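# Stack three bowed boards arch-up on the marked rectangle

## Task

Build a neat pile of the three curved boards on the rectangle drawn on the mat, with each board centred over the one beneath it and every board placed concave side facing down so it sits like an arch. When finished, no other object on the table may be in contact with the pile, and the pile must stay put by itself: a stack that holds only because the robot is still supporting it does not count.

## Robot and tools

Robot: two arms, left_arm and right_arm, each with a two-finger gripper. Bases in the scene frame: left_arm at (+0.004, +0.329, +0.021) m, right_arm at (-0.007, -0.343, +0.019) m, both almost unrotated. Scene frame: origin at table-top height, midway between the arms and a little behind the near table edge; +x reaches out across the table, +z is up, left_arm sits on the +y side. The names left and right do not match image sides. Joint ranges (rad), base to hand: waist -2.618 to 3.054, shoulder 0 to 3.142, elbow 0 to 3.142, wrist pitch -1.571 to 1.571, wrist yaw -1.571 to 1.571, wrist roll -2.094 to 2.094.

Gripper axes: fingers point along the gripper's +z and close along its y. The reported end_effector_position is the spot between the finger pads, roughly 1 cm short of the tips. Reported hand positions can be somewhat wrong, worse when an arm is stretched far.

Movement arguments. Both motion tools take a row of 14 numbers, always covering both arms even if one is idle: dx, dy, dz, rx, ry, rz, opening for left_arm, then the same seven for right_arm. dx..rz are an offset (not a pose) expressed in that gripper's own axes, measured from the gripper's pose reported at the start of the action (for a call's first action or for move: the last pose any result showed in this scene). Scale: 1.0 equals 0.6 m for dx, dy, dz and 180 degrees for rotation; values lie in [-1, 1]. rx, ry, rz form a single rotation vector. The opening number is absolute, not an offset: +1 fully open (0.093 m), -1 closed.

execute_actions(actions): a list of actions run in sequence. Each action is a table of up to 15 rows, one per 1/30 s step; if fewer rows are given, the final row is repeated to fill 15 steps. Every row in an action is an offset from that action's start pose, not from the previous row. An empty list just returns state and images.

move(target, speed, blocking): target is one 14-number row as above. Each gripper follows a straight path to its target; paths finish together, taking 0.5 to 10 s (cut off at 10 s). speed is the top path speed in m/s, 0.002 to 0.5, default 0.25; turning is capped at twice that in rad/s. Paths ignore obstacles and the other arm; grippers lag, stray, and may overshoot speed near full reach. Faster moves and targets set further beyond a contact hit and press harder. The opening is sent at the start. blocking=false returns after 0.5 s while the arm keeps going; then use wait(0) to check, and call wait or stop before any new action or move. The result adds a move: line with the ending (done, off_target, moving, held, fault) and limits; held means a safety check blocked the final step, limits=paced means the sent pose was clipped, limits=held means some steps were blocked and the arm may then jump faster than speed. Distances to each target are also reported.

wait(seconds): 0 to 10 s, arms hold their last command; a running move continues and the wait ends early when it finishes. stop(): brakes a running move (needs room; fingers keep moving). zoom_image(camera, region): enlarges [x0, y0, x1, y1] pixels (max 504x504) of cam_high, cam_low, cam_left_wrist or cam_right_wrist, all 672x504. show_instructions(): shows the scene's reference pages. read_manual(section): URDF licence texts. finished_scene(scene): ends scene number given, irreversibly, after the last command is held; the goal must already be met and stable.

Controller behaviour: each step the commanded pose is clipped to within 70 mm and 16 degrees of the measured pose, then solved with damped IK, favouring position over orientation. After an action the arm travels at most to its last clipped pose, so large moves need follow-up commands. Joint friction may leave the hand up to about 31 mm off, and tiny commands may do nothing. Elbows never fully straighten. Hand target lines show what the controller is currently driving toward. A pose unreachable line means the clearance check altered or blocked that arm's command. To keep an arm still, send it the offset back to its wanted pose in the first call of a reply and zeros afterwards, always with its desired opening. An arm blocked by an object keeps pushing until recommanded.

Gripping: grip_measured is the finger motor position on the same +1/-1 scale. Pads meet near -0.94; each mm of object width adds about 0.0208. Readings have a fixed per-gripper bias up to 0.02. Commanding below the width reading squeezes harder, up to about 50-62 N per pad (less for parts under 5 mm); on rigid flat objects grip_measured settles at most about 0.21 below the width value. Keep sending the closing number to keep the hold. The last Joint positions entry per arm is the opening in metres, meaningful only when nothing blocks the fingers.

Results: the state line lists each gripper's position (m) and quat_wxyz in the scene frame, plus grip_measured, joint positions, joint torques (offset, noisy, nonzero in free air), and camera images plus any changed calibration. FAULT or OVER-TEMPERATURE FAULT lines signal an arm stop; MOTOR HOT warns from 75 °C, at 90 °C the arm halts 10 s, at 100 °C it goes limp and falls. Holding loads heats motors.

Avoid: dropping or knocking anything off the table (fails the task), slamming, hard pushes, arms colliding with each other, and the bar and plate behind the bases (up to 3 cm tall, no warning). Occasional external tugs on held parts or nudges to loose objects can occur.

Each tool is called after "Call:" as name(argument=value, ...) on one line, values as JSON.

## Session

Call:
show_instructions()

Call:
execute_actions(actions=[])

Reference images for this scene: manual page 1, manual page 2, manual page 3, manual page 4, manual page 5, manual page 6, manual page 7.

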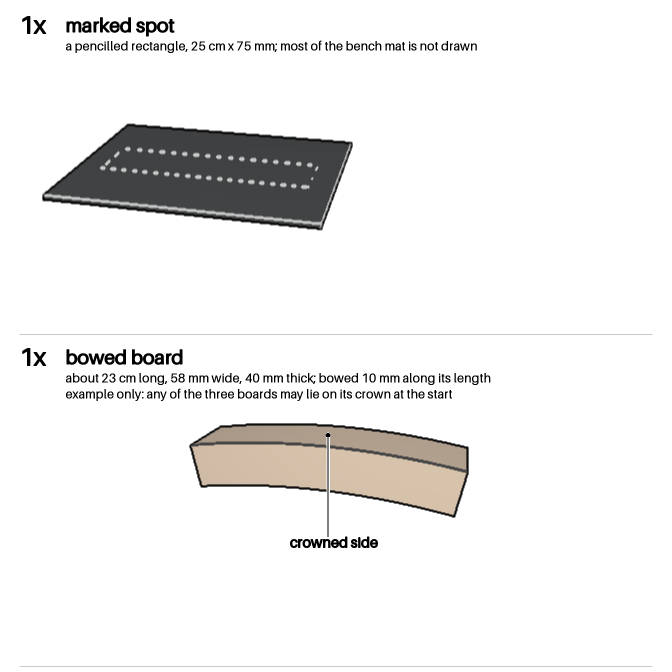

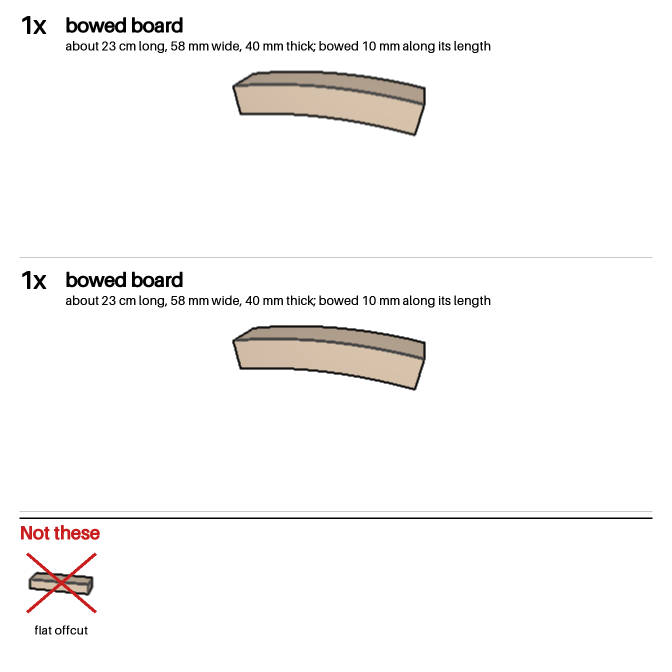

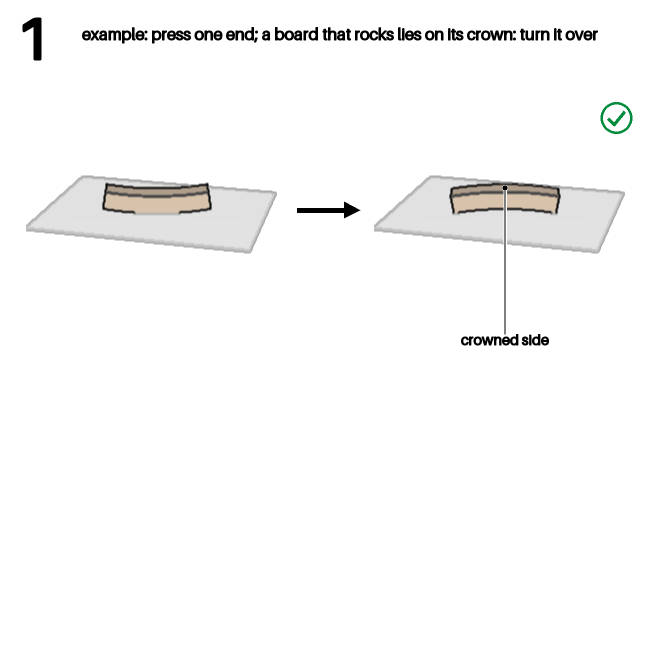

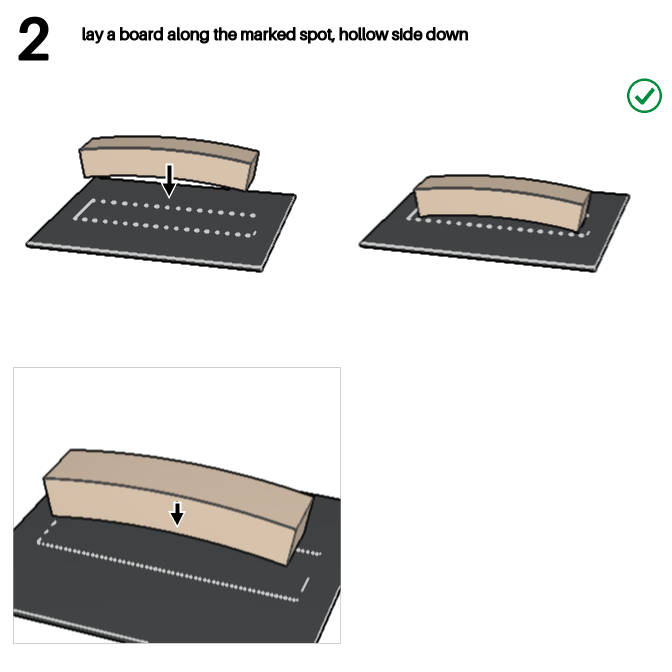

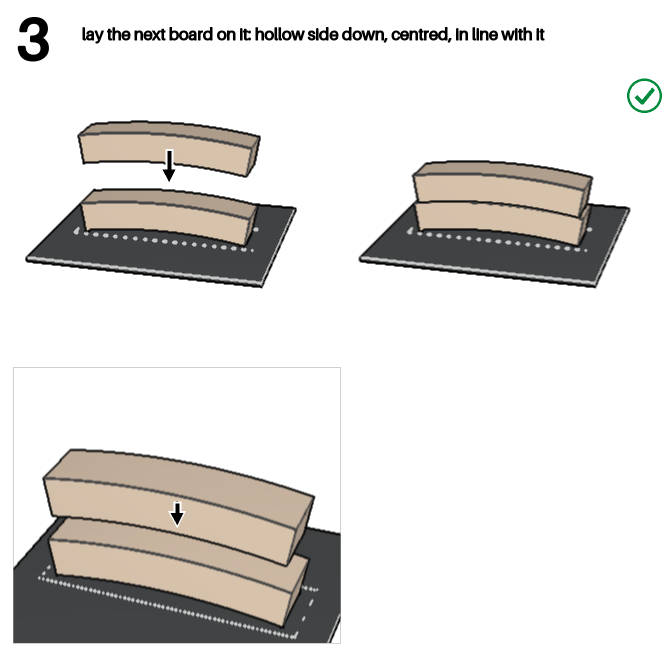

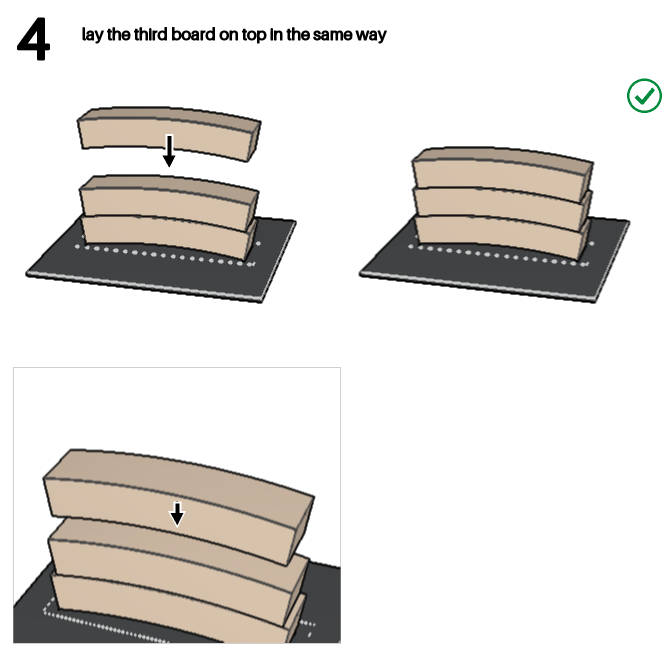

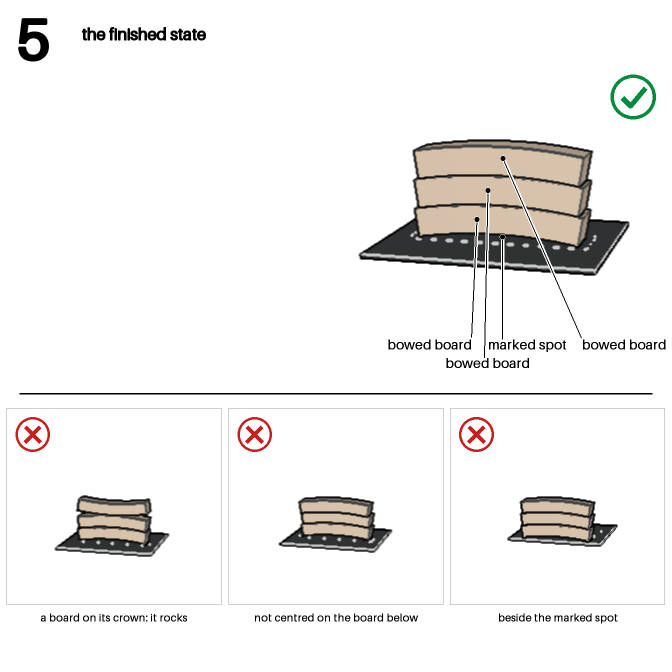

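Scene clock: 0.00 s.
left_arm: end_effector_position=(+0.3636, +0.5639, +0.3725) grip_measured=+0.510 end_effector_quat_wxyz=(-0.002, +0.175, +0.667, +0.724) | right_arm: end_effector_position=(+0.2473, -0.6595, +0.2662) grip_measured=+0.985 end_effector_quat_wxyz=(+0.070, -0.464, +0.696, -0.543)
Joint positions: left_arm=[ 0.166  1.519  1.109  0.482 -1.078  1.897  0.07 ] | right_arm=[-0.937  1.227  0.921 -0.101 -0.057 -2.057  0.092]
Joint velocities: left_arm=[ 0.012 -0.007 -0.002 -0.007 -0.037 -0.037  0.   ] | right_arm=[-0.002 -0.002 -0.007 -0.022  0.007 -0.051  0.   ]
Joint torques (N m, as the arm reports them, + toward a larger angle): no reading
Motor temperatures (°C, as the motors report them): left_arm=[28 42 34 29 29 27] | right_arm=[28 37 32 38 27 28]
Hand target (left_arm): +0.364, +0.564, +0.373; -0.002, +0.175, +0.667, +0.724
Hand target (right_arm): +0.247, -0.660, +0.266; +0.070, -0.464, +0.696, -0.543
camera_calibration (this result's frames):
cam_left_wrist: T_world_to_cam=[[-0.244052, 0.118025, -0.962553, 0.380975], [-0.952451, -0.215876, 0.215021, 0.423965], [-0.182414, 0.969262, 0.165098, -0.459809], [0, 0, 0, 1]] pos_world=[0.412909, 0.492235, 0.351461]
cam_right_wrist: T_world_to_cam=[[0.566495, 0.00229621, 0.824062, -0.360653], [-0.771985, -0.348382, 0.531666, -0.146624], [0.288309, -0.93735, -0.195584, -0.55836], [0, 0, 0, 1]] pos_world=[0.252097, -0.573631, 0.265949]

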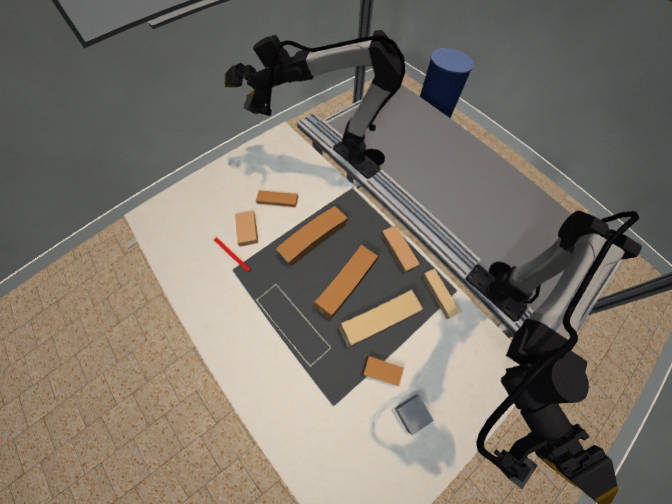

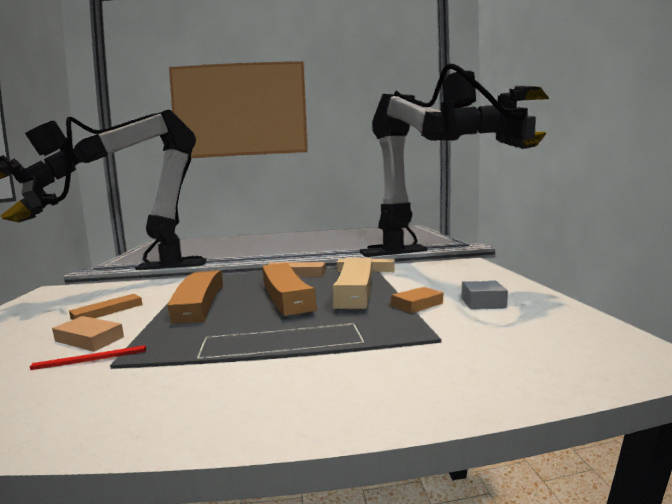

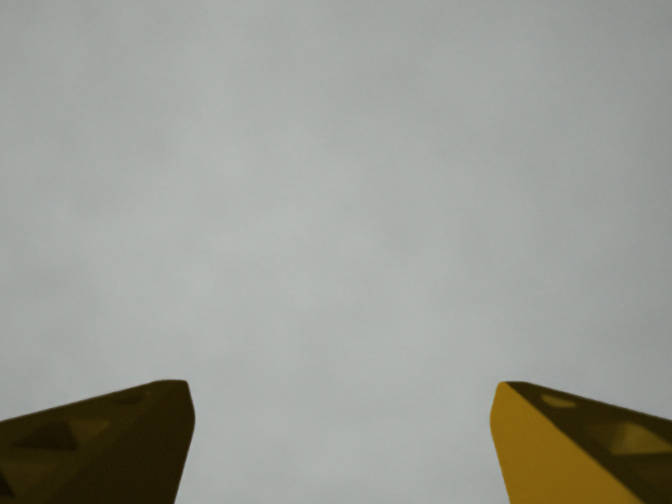

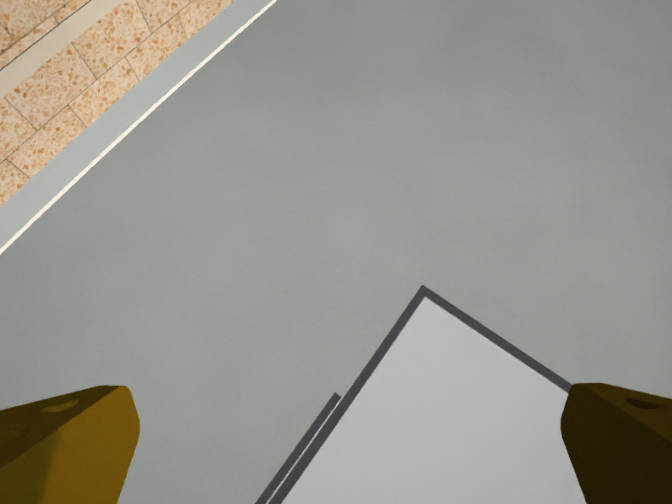

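Call:
zoom_image(camera="cam_high", region=[200,170,480,420])

Call:
zoom_image(camera="cam_low", region=[140,240,460,380])

Region (200, 170, 480, 420) of cam_high's 672x504 image, scaled by 1.800, with more detail than that image has; it fills the top 450 rows of this view, and the rest is white.

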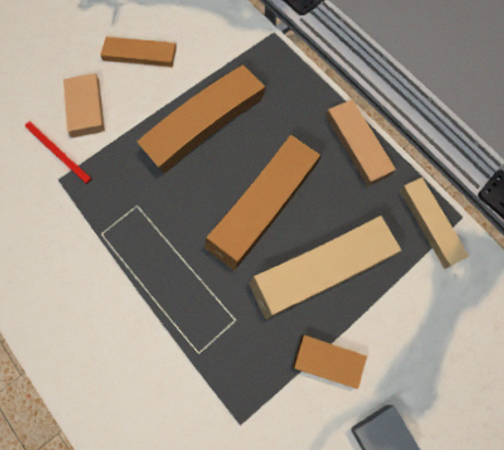

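Region (140, 240, 460, 380) of cam_low's 672x504 image, scaled by 1.575, with more detail than that image has; it fills the top 220 rows of this view, and the rest is white.

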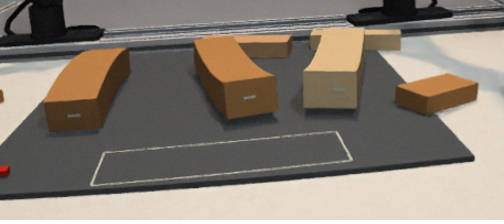

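Call:
move(target=[-0.123,-0.313,-0.707,0.513,-0.064,-0.065,1,-0.4,-0.107,-0.327,0,0,0.9,1], speed=0.35)

Scene clock: 45.87 s.
left_arm: end_effector_position=(+0.2845, +0.1643, +0.1529) grip_measured=+1.000 end_effector_quat_wxyz=(-0.003, +0.125, +0.992, +0.013) | right_arm: end_effector_position=(+0.2978, -0.3522, +0.2998) grip_measured=+0.985 end_effector_quat_wxyz=(+0.540, +0.628, +0.561, +0.003)
Joint positions: left_arm=[-0.598  1.784  1.557 -1.357 -0.005 -0.276  0.093] | right_arm=[ 0.462  1.281  1.238 -1.024  1.081  1.858  0.092]
Joint velocities: left_arm=[ 0.002  0.007  0.002 -0.11   0.022 -0.022  0.   ] | right_arm=[ 0.017 -0.002  0.007  0.007  0.037 -0.037  0.   ]
Joint torques (N m, as the arm reports them, + toward a larger angle): left_arm=[-0.71 -8.23  4.59  0.44 -0.01 -0.16] | right_arm=[ 0.38 -2.9   8.72  0.83  0.62  0.07]
Motor temperatures (°C, as the motors report them): left_arm=[28 45 38 33 29 27] | right_arm=[28 37 37 44 27 28]
Hand target (left_arm): +0.283, +0.160, +0.151; +0.001, +0.127, +0.992, +0.007
Hand target (right_arm): +0.300, -0.349, +0.298; +0.539, +0.623, +0.567, -0.006
Off the commanded pose (left_arm): 0.007 m, 1 deg.
Off the commanded pose (right_arm): 0.004 m, 3 deg.
move: off_target (right_arm)
camera_calibration (this result's frames):
cam_left_wrist: T_world_to_cam=[[-0.25679, -0.966025, -0.0292287, 0.236405], [-0.868523, 0.217395, 0.44543, 0.179317], [-0.423942, 0.139768, -0.89484, 0.316329], [0, 0, 0, 1]] pos_world=[0.350553, 0.145178, 0.210101]
cam_right_wrist: T_world_to_cam=[[-0.688025, -0.206908, -0.695565, 0.33782], [0.0746918, 0.93321, -0.351482, 0.445562], [0.721833, -0.293781, -0.626617, -0.0514325], [0, 0, 0, 1]] pos_world=[0.236274, -0.361016, 0.359354]

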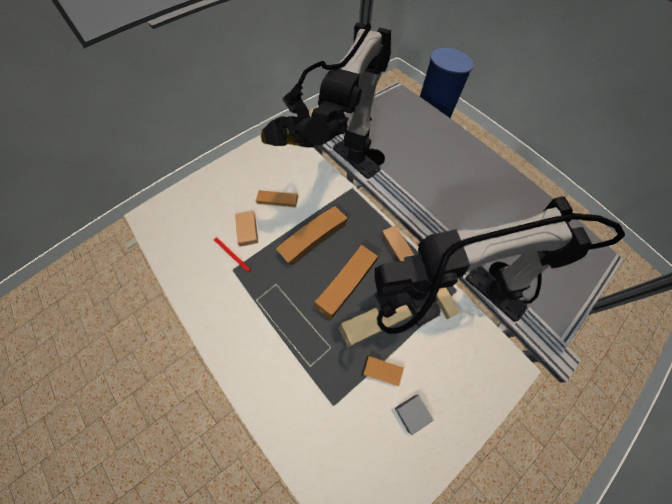

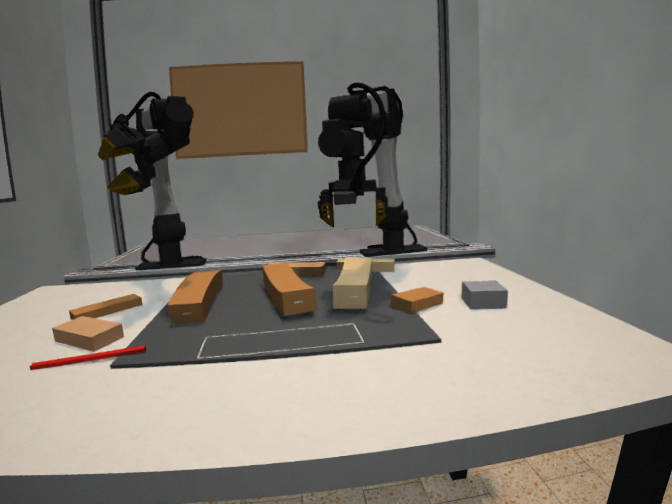

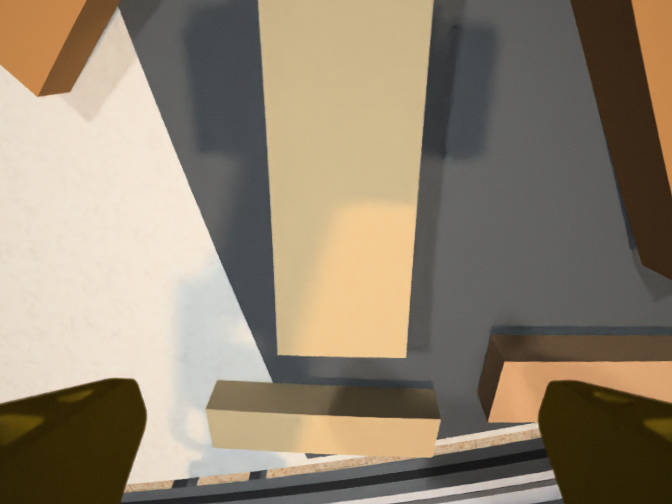

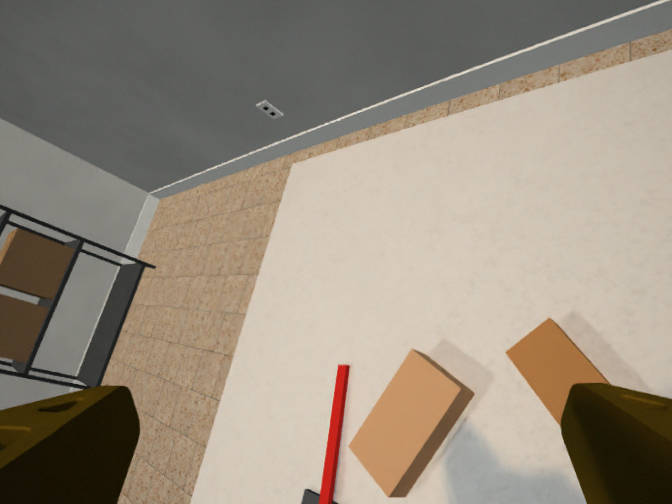

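Call:
move(target=[0,0.003,0.2,0,0,0,1,0.383,-0.037,-0.092,-0.318,0.665,-0.05,1], speed=0.3)

Scene clock: 53.83 s.
left_arm: end_effector_position=(+0.2847, +0.1661, +0.0403) grip_measured=+1.000 end_effector_quat_wxyz=(-0.001, +0.125, +0.992, +0.011) | right_arm: end_effector_position=(+0.3291, -0.1639, +0.1681) grip_measured=+0.985 end_effector_quat_wxyz=(-0.002, +0.010, +0.716, +0.698)
Joint positions: left_arm=[-0.598  1.865  1.2   -0.914 -0.005 -0.276  0.093] | right_arm=[ 0.012  1.835  0.844  0.388 -1.517  0.984  0.093]
Joint velocities: left_arm=[ 0.017 -0.012  0.002  0.022 -0.007 -0.066  0.   ] | right_arm=[-0.002 -0.002 -0.012 -0.007 -0.007 -0.066 -0.002]
Joint torques (N m, as the arm reports them, + toward a larger angle): left_arm=[ 0.47 -7.21  4.18  0.49 -0.14 -0.03] | right_arm=[ 0.52 -7.57  7.03  1.42 -0.6  -0.02]
Motor temperatures (°C, as the motors report them): left_arm=[28 46 38 32 29 27] | right_arm=[28 37 37 44 27 28]
Hand target (left_arm): +0.284, +0.169, +0.034; -0.003, +0.125, +0.992, +0.013
Hand target (right_arm): +0.330, -0.160, +0.165; -0.009, +0.003, +0.714, +0.700
Off the commanded pose (left_arm): 0.008 m, 0 deg.
Off the commanded pose (right_arm): 0.008 m, 2 deg.
move: done
camera_calibration (this result's frames):
cam_left_wrist: T_world_to_cam=[[-0.256742, -0.96609, -0.0274546, 0.234896], [-0.870467, 0.218799, 0.440925, 0.229743], [-0.419966, 0.137102, -0.897124, 0.214796], [0, 0, 0, 1]] pos_world=[0.350498, 0.147214, 0.0978483]
cam_right_wrist: T_world_to_cam=[[-0.0346489, -0.0153243, -0.999282, 0.174132], [-0.903843, -0.426185, 0.0378754, 0.254942], [-0.42646, 0.904506, 0.00091613, 0.367568], [0, 0, 0, 1]] pos_world=[0.393214, -0.221146, 0.164014]

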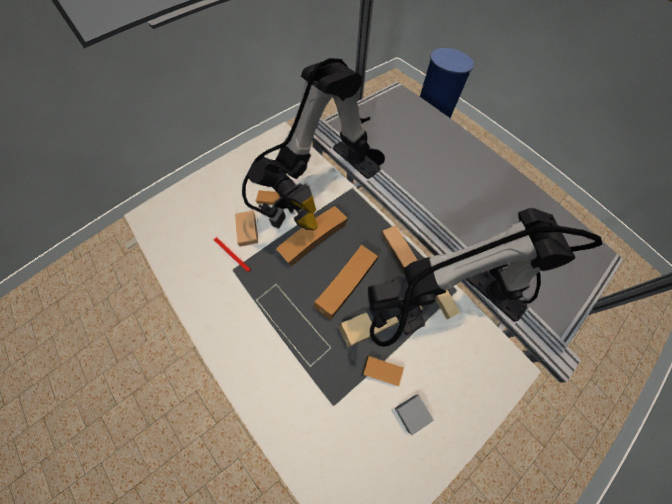

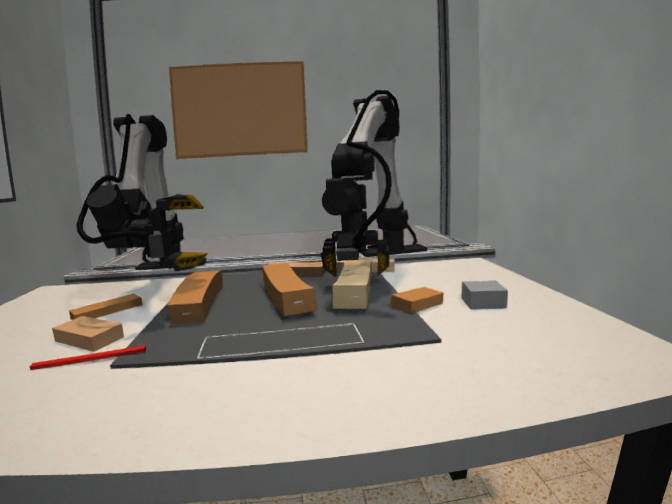

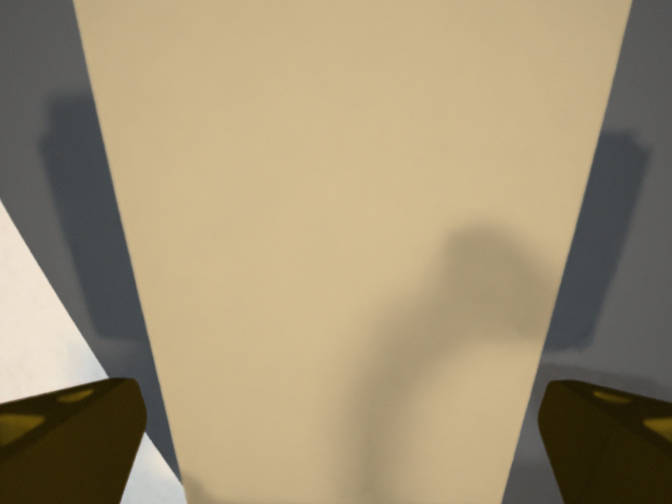

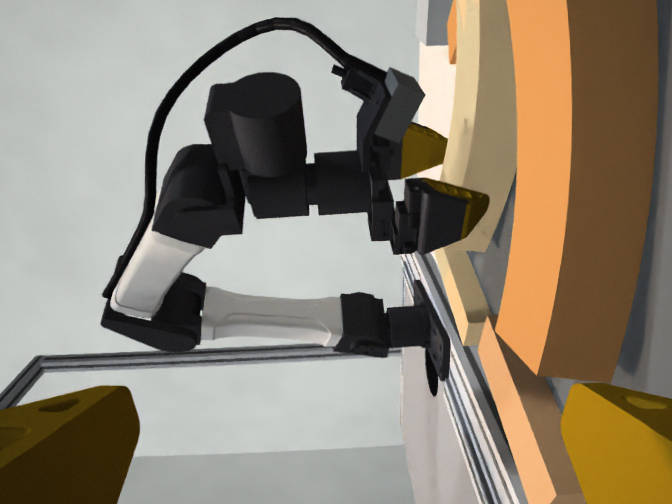

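Call:
move(target=[0,0,0.025,0,0,0,1,0,0,0,0,0,0,1], speed=0.08)

Call:
move(target=[0,0,0,0,0,0,-0.1,0,0,0,0,0,0,1])

Call:
move(target=[0,0,-0.25,0,0,0,-0.1,0,0,0,0,0,0,1], speed=0.2)

Scene clock: 59.47 s.
left_arm: end_effector_position=(+0.2856, +0.1658, +0.0316) grip_measured=+1.000 end_effector_quat_wxyz=(-0.000, +0.125, +0.992, +0.011) | right_arm: end_effector_position=(+0.3290, -0.1639, +0.1685) grip_measured=+0.985 end_effector_quat_wxyz=(-0.002, +0.009, +0.715, +0.699)
Joint positions: left_arm=[-0.598  1.882  1.184 -0.881 -0.005 -0.276  0.093] | right_arm=[ 0.012  1.835  0.844  0.392 -1.519  0.984  0.093]
Joint velocities: left_arm=[-0.002  0.002  0.037  0.066 -0.022  0.022  0.   ] | right_arm=[ 0.017 -0.012  0.007  0.022  0.022  0.022  0.001]
Joint torques (N m, as the arm reports them, + toward a larger angle): left_arm=[-0.06 -7.53  4.19  0.5  -0.06 -0.09] | right_arm=[-0.23 -9.45  5.97  1.31 -0.41 -0.06]
Motor temperatures (°C, as the motors report them): left_arm=[28 46 38 32 29 27] | right_arm=[28 38 37 43 27 28]
Hand target (left_arm): +0.284, +0.167, +0.025; -0.001, +0.125, +0.992, +0.012
Hand target (right_arm): +0.329, -0.164, +0.168; -0.002, +0.010, +0.716, +0.698
Off the commanded pose (left_arm): 0.006 m, 0 deg.
Off the commanded pose (right_arm): 0.000 m, 0 deg.
move: done
camera_calibration (this result's frames):
cam_left_wrist: T_world_to_cam=[[-0.256735, -0.966097, -0.0272536, 0.234533], [-0.870755, 0.218979, 0.440267, 0.234475], [-0.419372, 0.136763, -0.897453, 0.207373], [0, 0, 0, 1]] pos_world=[0.35135, 0.146876, 0.0892677]
cam_right_wrist: T_world_to_cam=[[-0.0312245, -0.0141808, -0.999412, 0.173627], [-0.903303, -0.427631, 0.0342895, 0.255027], [-0.427866, 0.903842, 0.000543057, 0.36793], [0, 0, 0, 1]] pos_world=[0.393213, -0.22103, 0.16458]

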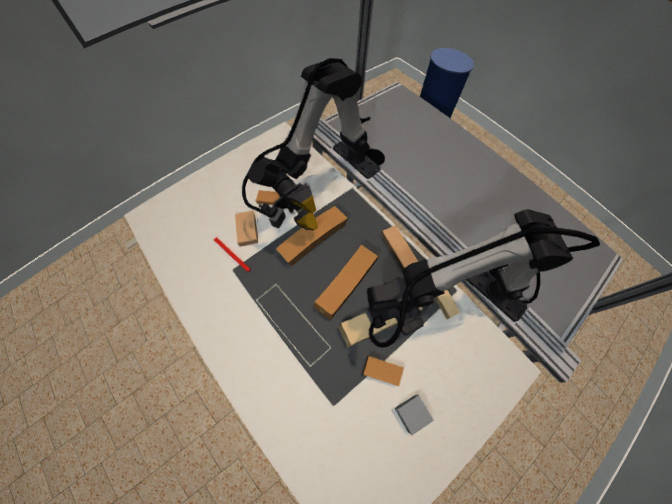

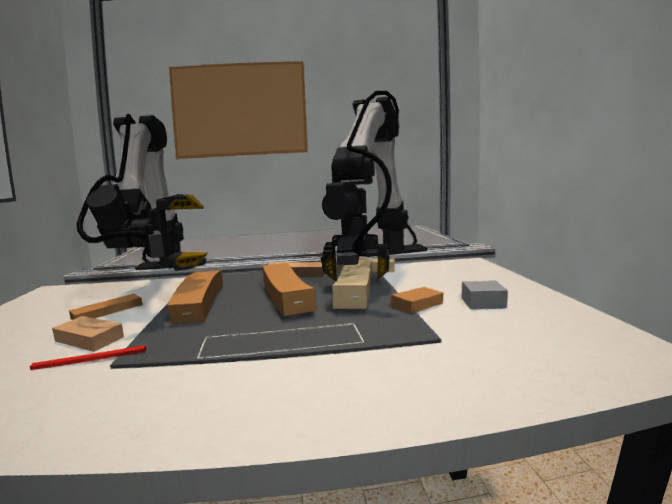

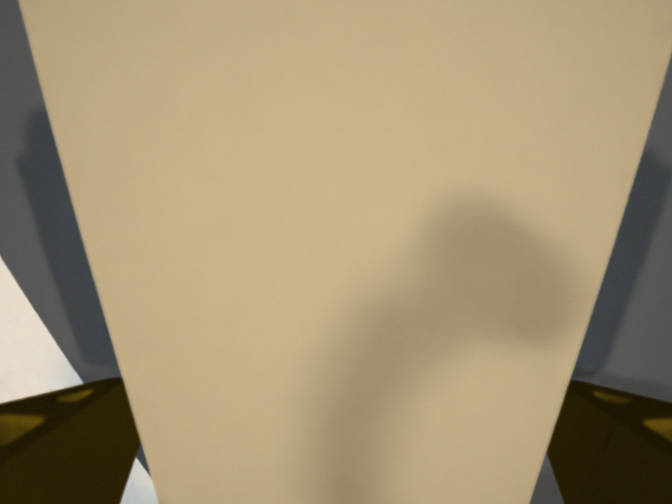

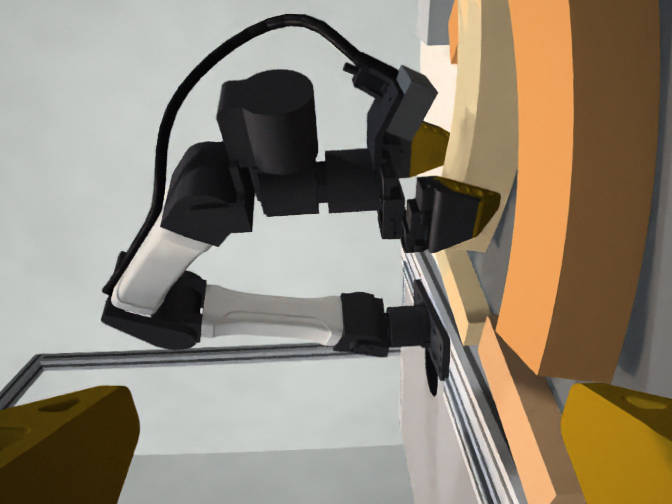

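Scene clock: 59.97 s.
left_arm: end_effector_position=(+0.2855, +0.1657, +0.0316) grip_measured=+0.224 end_effector_quat_wxyz=(-0.000, +0.125, +0.992, +0.011) | right_arm: end_effector_position=(+0.3290, -0.1639, +0.1685) grip_measured=+0.985 end_effector_quat_wxyz=(-0.002, +0.009, +0.715, +0.699)
Joint positions: left_arm=[-0.598  1.882  1.184 -0.881 -0.005 -0.276  0.056] | right_arm=[ 0.012  1.835  0.844  0.392 -1.519  0.984  0.093]
Joint velocities: left_arm=[-0.002 -0.002  0.002  0.022  0.037 -0.022 -0.001] | right_arm=[-0.002  0.007 -0.012  0.051  0.066 -0.051 -0.   ]
Joint torques (N m, as the arm reports them, + toward a larger angle): left_arm=[ 0.06 -7.84  5.51  0.33 -0.13 -0.09] | right_arm=[-0.28 -9.34  6.03  1.36 -0.48 -0.11]
Motor temperatures (°C, as the motors report them): left_arm=[28 46 38 32 29 27] | right_arm=[28 38 37 43 27 28]
Hand target (left_arm): +0.286, +0.166, +0.032; -0.000, +0.125, +0.992, +0.011
Hand target (right_arm): +0.329, -0.164, +0.168; -0.002, +0.009, +0.715, +0.699
Off the commanded pose (left_arm): 0.000 m, 0 deg.
Off the commanded pose (right_arm): 0.000 m, 0 deg.
move: done
camera_calibration (this result's frames):
cam_left_wrist: T_world_to_cam=[[-0.256737, -0.966107, -0.0268858, 0.234462], [-0.870671, 0.219121, 0.440361, 0.234409], [-0.419545, 0.136466, -0.897418, 0.207463], [0, 0, 0, 1]] pos_world=[0.351328, 0.14684, 0.08926]
cam_right_wrist: T_world_to_cam=[[-0.0312245, -0.0141808, -0.999412, 0.173627], [-0.903303, -0.427631, 0.0342895, 0.255027], [-0.427866, 0.903842, 0.000543057, 0.36793], [0, 0, 0, 1]] pos_world=[0.393213, -0.22103, 0.16458]

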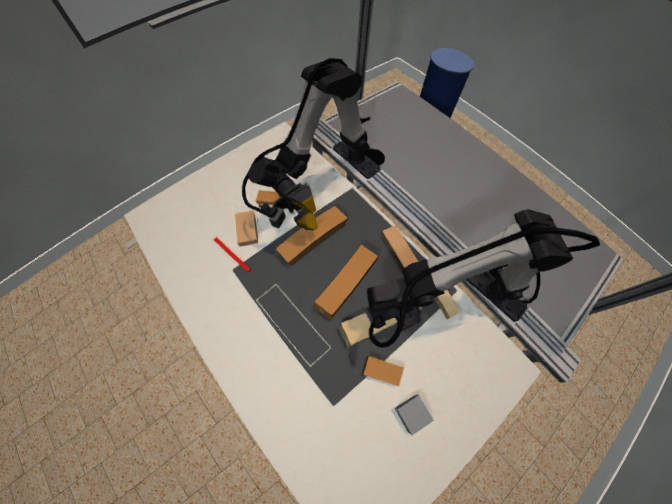

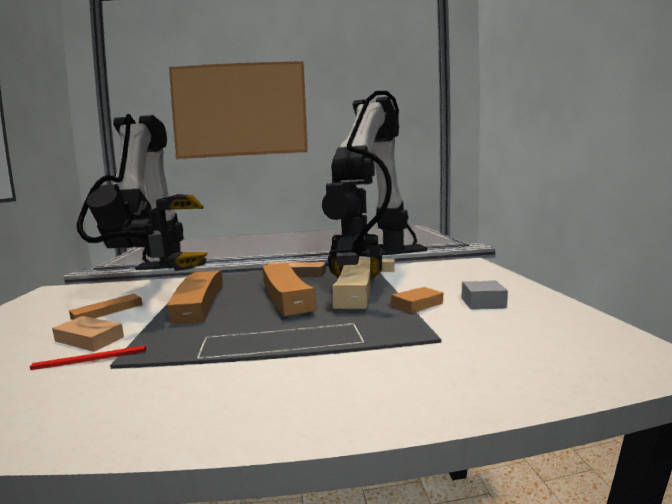

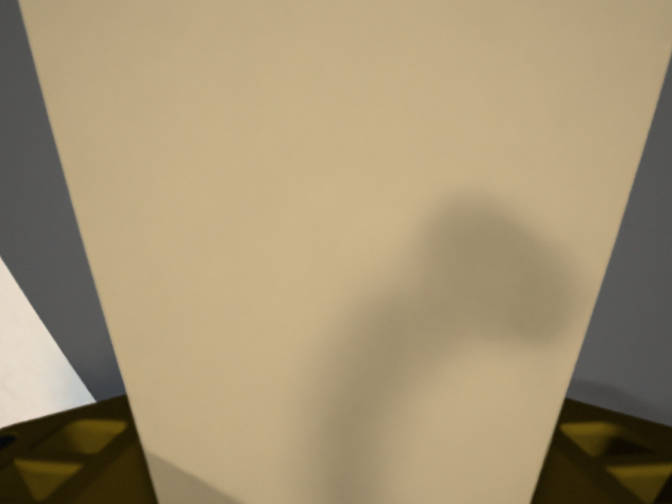

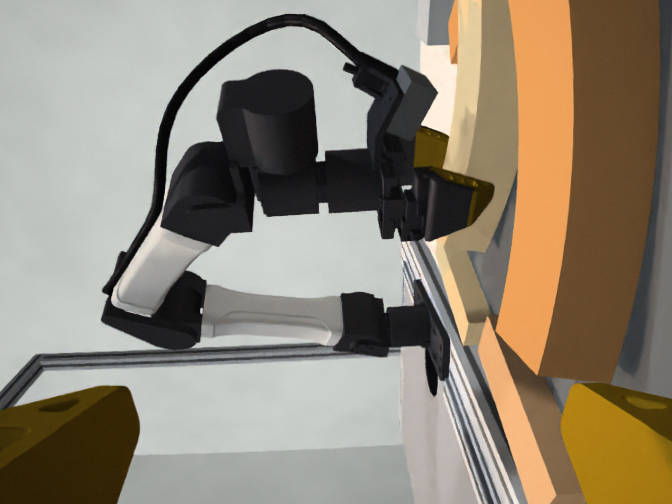

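Scene clock: 61.37 s.
left_arm: end_effector_position=(+0.2785, +0.1671, +0.1656) grip_measured=+0.224 end_effector_quat_wxyz=(-0.027, +0.125, +0.992, +0.022) | right_arm: end_effector_position=(+0.3290, -0.1639, +0.1685) grip_measured=+0.985 end_effector_quat_wxyz=(-0.002, +0.009, +0.715, +0.699)
Joint positions: left_arm=[-0.598  1.81   1.637 -1.464 -0.003 -0.276  0.056] | right_arm=[ 0.012  1.835  0.844  0.392 -1.519  0.984  0.093]
Joint velocities: left_arm=[-0.022  0.012 -0.012  0.022 -0.007 -0.007 -0.   ] | right_arm=[ 0.007 -0.007  0.002  0.007  0.007 -0.066  0.002]
Joint torques (N m, as the arm reports them, + toward a larger angle): left_arm=[ 0.02 -8.93  8.77  0.15 -0.12 -0.1 ] | right_arm=[-0.28 -9.26  6.18  1.35 -0.46 -0.06]
Motor temperatures (°C, as the motors report them): left_arm=[28 47 38 32 29 27] | right_arm=[28 38 37 43 27 28]
Hand target (left_arm): +0.285, +0.163, +0.181; -0.000, +0.125, +0.992, +0.011
Hand target (right_arm): +0.329, -0.164, +0.168; -0.002, +0.009, +0.715, +0.699
Off the commanded pose (left_arm): 0.018 m, 3 deg.
Off the commanded pose (right_arm): 0.000 m, 0 deg.
move: off_target (left_arm)
camera_calibration (this result's frames):
cam_left_wrist: T_world_to_cam=[[-0.257532, -0.965398, -0.0410277, 0.240073], [-0.847285, 0.205204, 0.489897, 0.156571], [-0.464527, 0.160926, -0.870814, 0.328594], [0, 0, 0, 1]] pos_world=[0.347127, 0.146757, 0.21929]
cam_right_wrist: T_world_to_cam=[[-0.0312245, -0.0141808, -0.999412, 0.173627], [-0.903303, -0.427631, 0.0342895, 0.255027], [-0.427866, 0.903842, 0.000543057, 0.36793], [0, 0, 0, 1]] pos_world=[0.393213, -0.22103, 0.16458]

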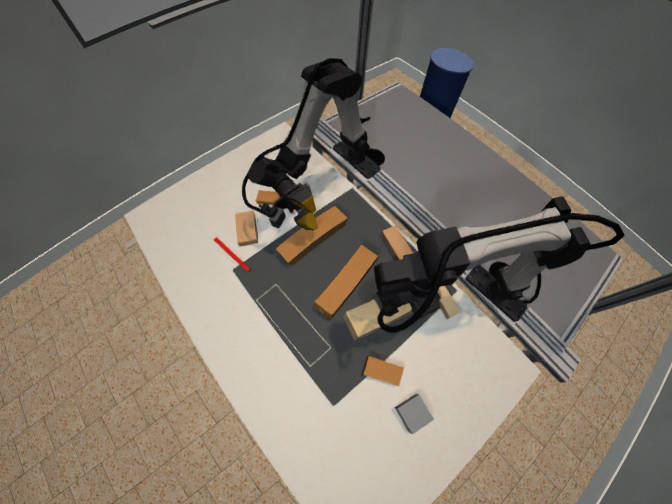

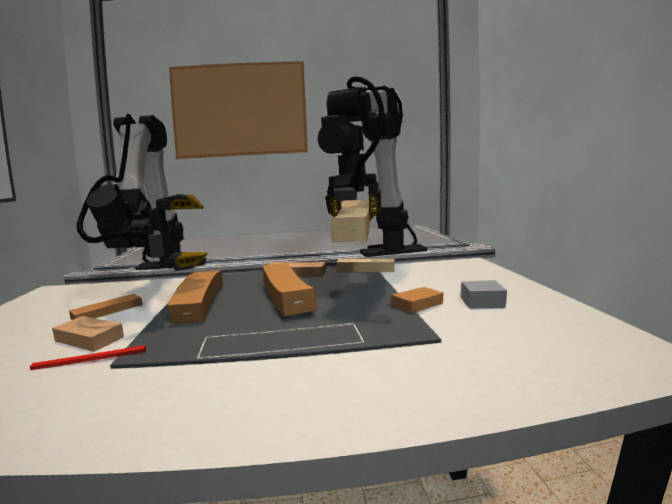

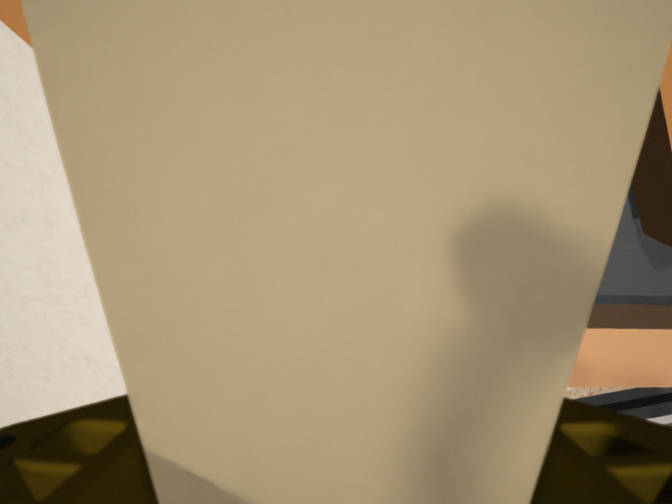

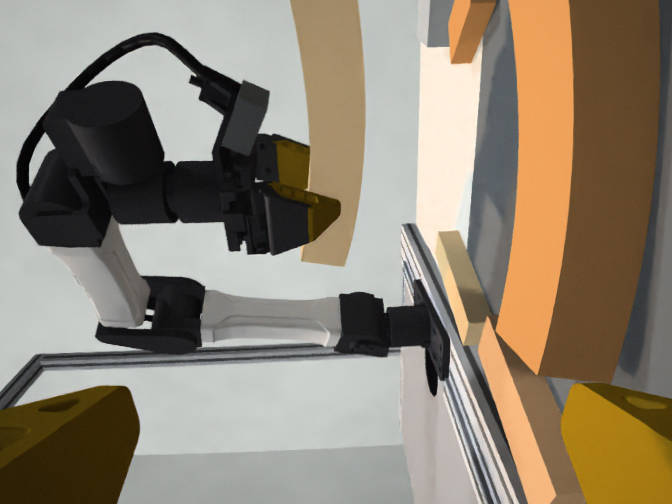

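Call:
move(target=[-0.095,-0.39,-0.11,0.511,-0.076,-0.049,-0.1,0,0,0,0,0,0,1], speed=0.2)

Scene clock: 69.73 s.
left_arm: end_effector_position=(+0.2804, -0.0680, +0.1796) grip_measured=+0.223 end_effector_quat_wxyz=(-0.048, -0.062, +0.750, -0.657) | right_arm: end_effector_position=(+0.3290, -0.1639, +0.1685) grip_measured=+0.985 end_effector_quat_wxyz=(-0.002, +0.009, +0.715, +0.699)
Joint positions: left_arm=[-0.76   1.871  0.892  0.796  0.865 -1.592  0.056] | right_arm=[ 0.012  1.835  0.844  0.392 -1.519  0.984  0.093]
Joint velocities: left_arm=[ 0.002  0.017  0.002  0.095  0.022 -0.051 -0.001] | right_arm=[-0.007  0.002 -0.007 -0.007 -0.022  0.007 -0.   ]
Joint torques (N m, as the arm reports them, + toward a larger angle): left_arm=[-1.16 -9.82  6.61  2.89 -0.01  0.21] | right_arm=[-0.27 -9.46  6.22  1.3  -0.5   0.  ]
Motor temperatures (°C, as the motors report them): left_arm=[28 49 39 34 29 27] | right_arm=[28 39 37 43 27 28]
Hand target (left_arm): +0.277, -0.074, +0.220; +0.002, -0.001, +0.712, -0.702
Hand target (right_arm): +0.329, -0.164, +0.168; -0.002, +0.009, +0.715, +0.699
Off the commanded pose (left_arm): 0.041 m, 12 deg.
Off the commanded pose (right_arm): 0.000 m, 0 deg.
move: off_target (left_arm); limits=paced
camera_calibration (this result's frames):
cam_left_wrist: T_world_to_cam=[[0.146399, -0.134297, 0.980067, -0.226029], [-0.893609, 0.406995, 0.189254, 0.28029], [-0.424299, -0.903504, -0.0604254, 0.150311], [0, 0, 0, 1]] pos_world=[0.347337, -0.00862531, 0.17756]
cam_right_wrist: T_world_to_cam=[[-0.0312245, -0.0141808, -0.999412, 0.173627], [-0.903303, -0.427631, 0.0342895, 0.255027], [-0.427866, 0.903842, 0.000543057, 0.36793], [0, 0, 0, 1]] pos_world=[0.393213, -0.22103, 0.16458]

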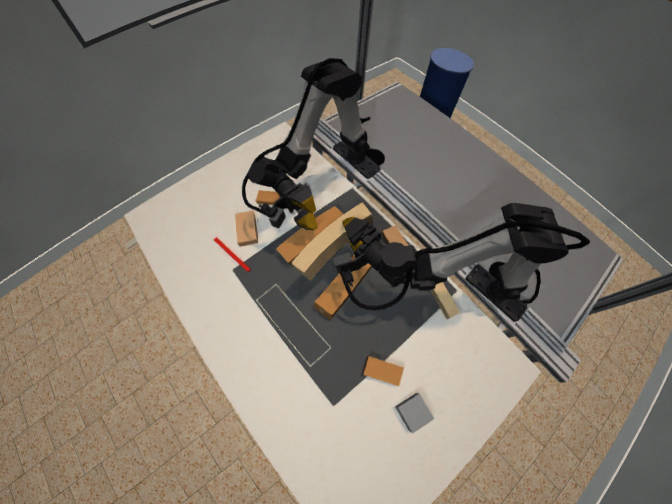

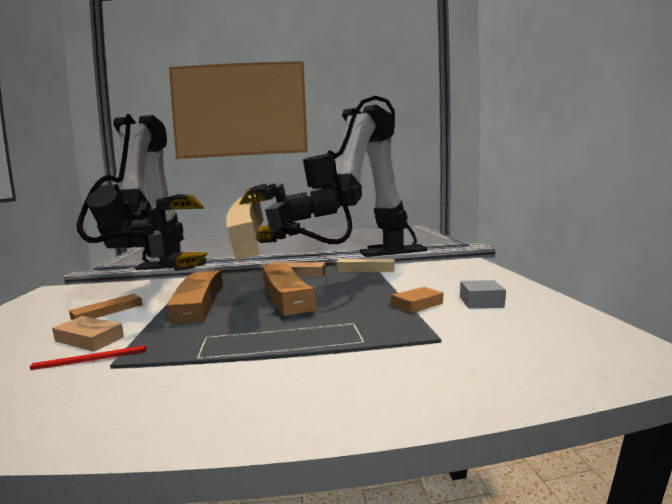

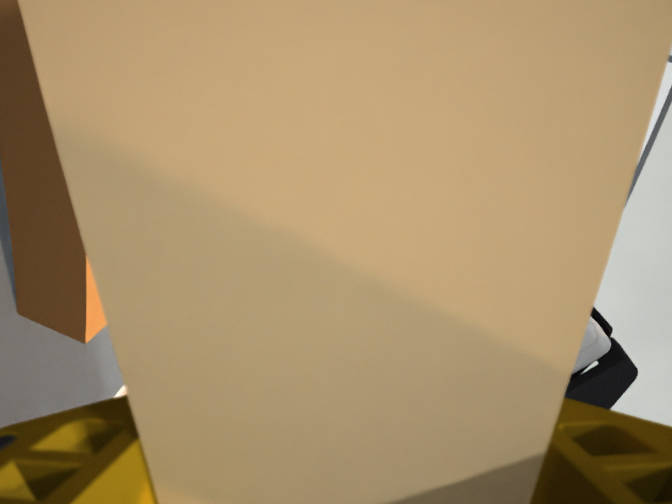

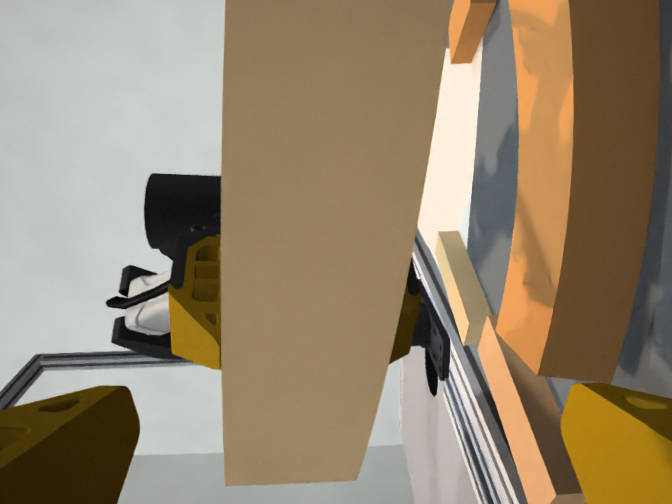

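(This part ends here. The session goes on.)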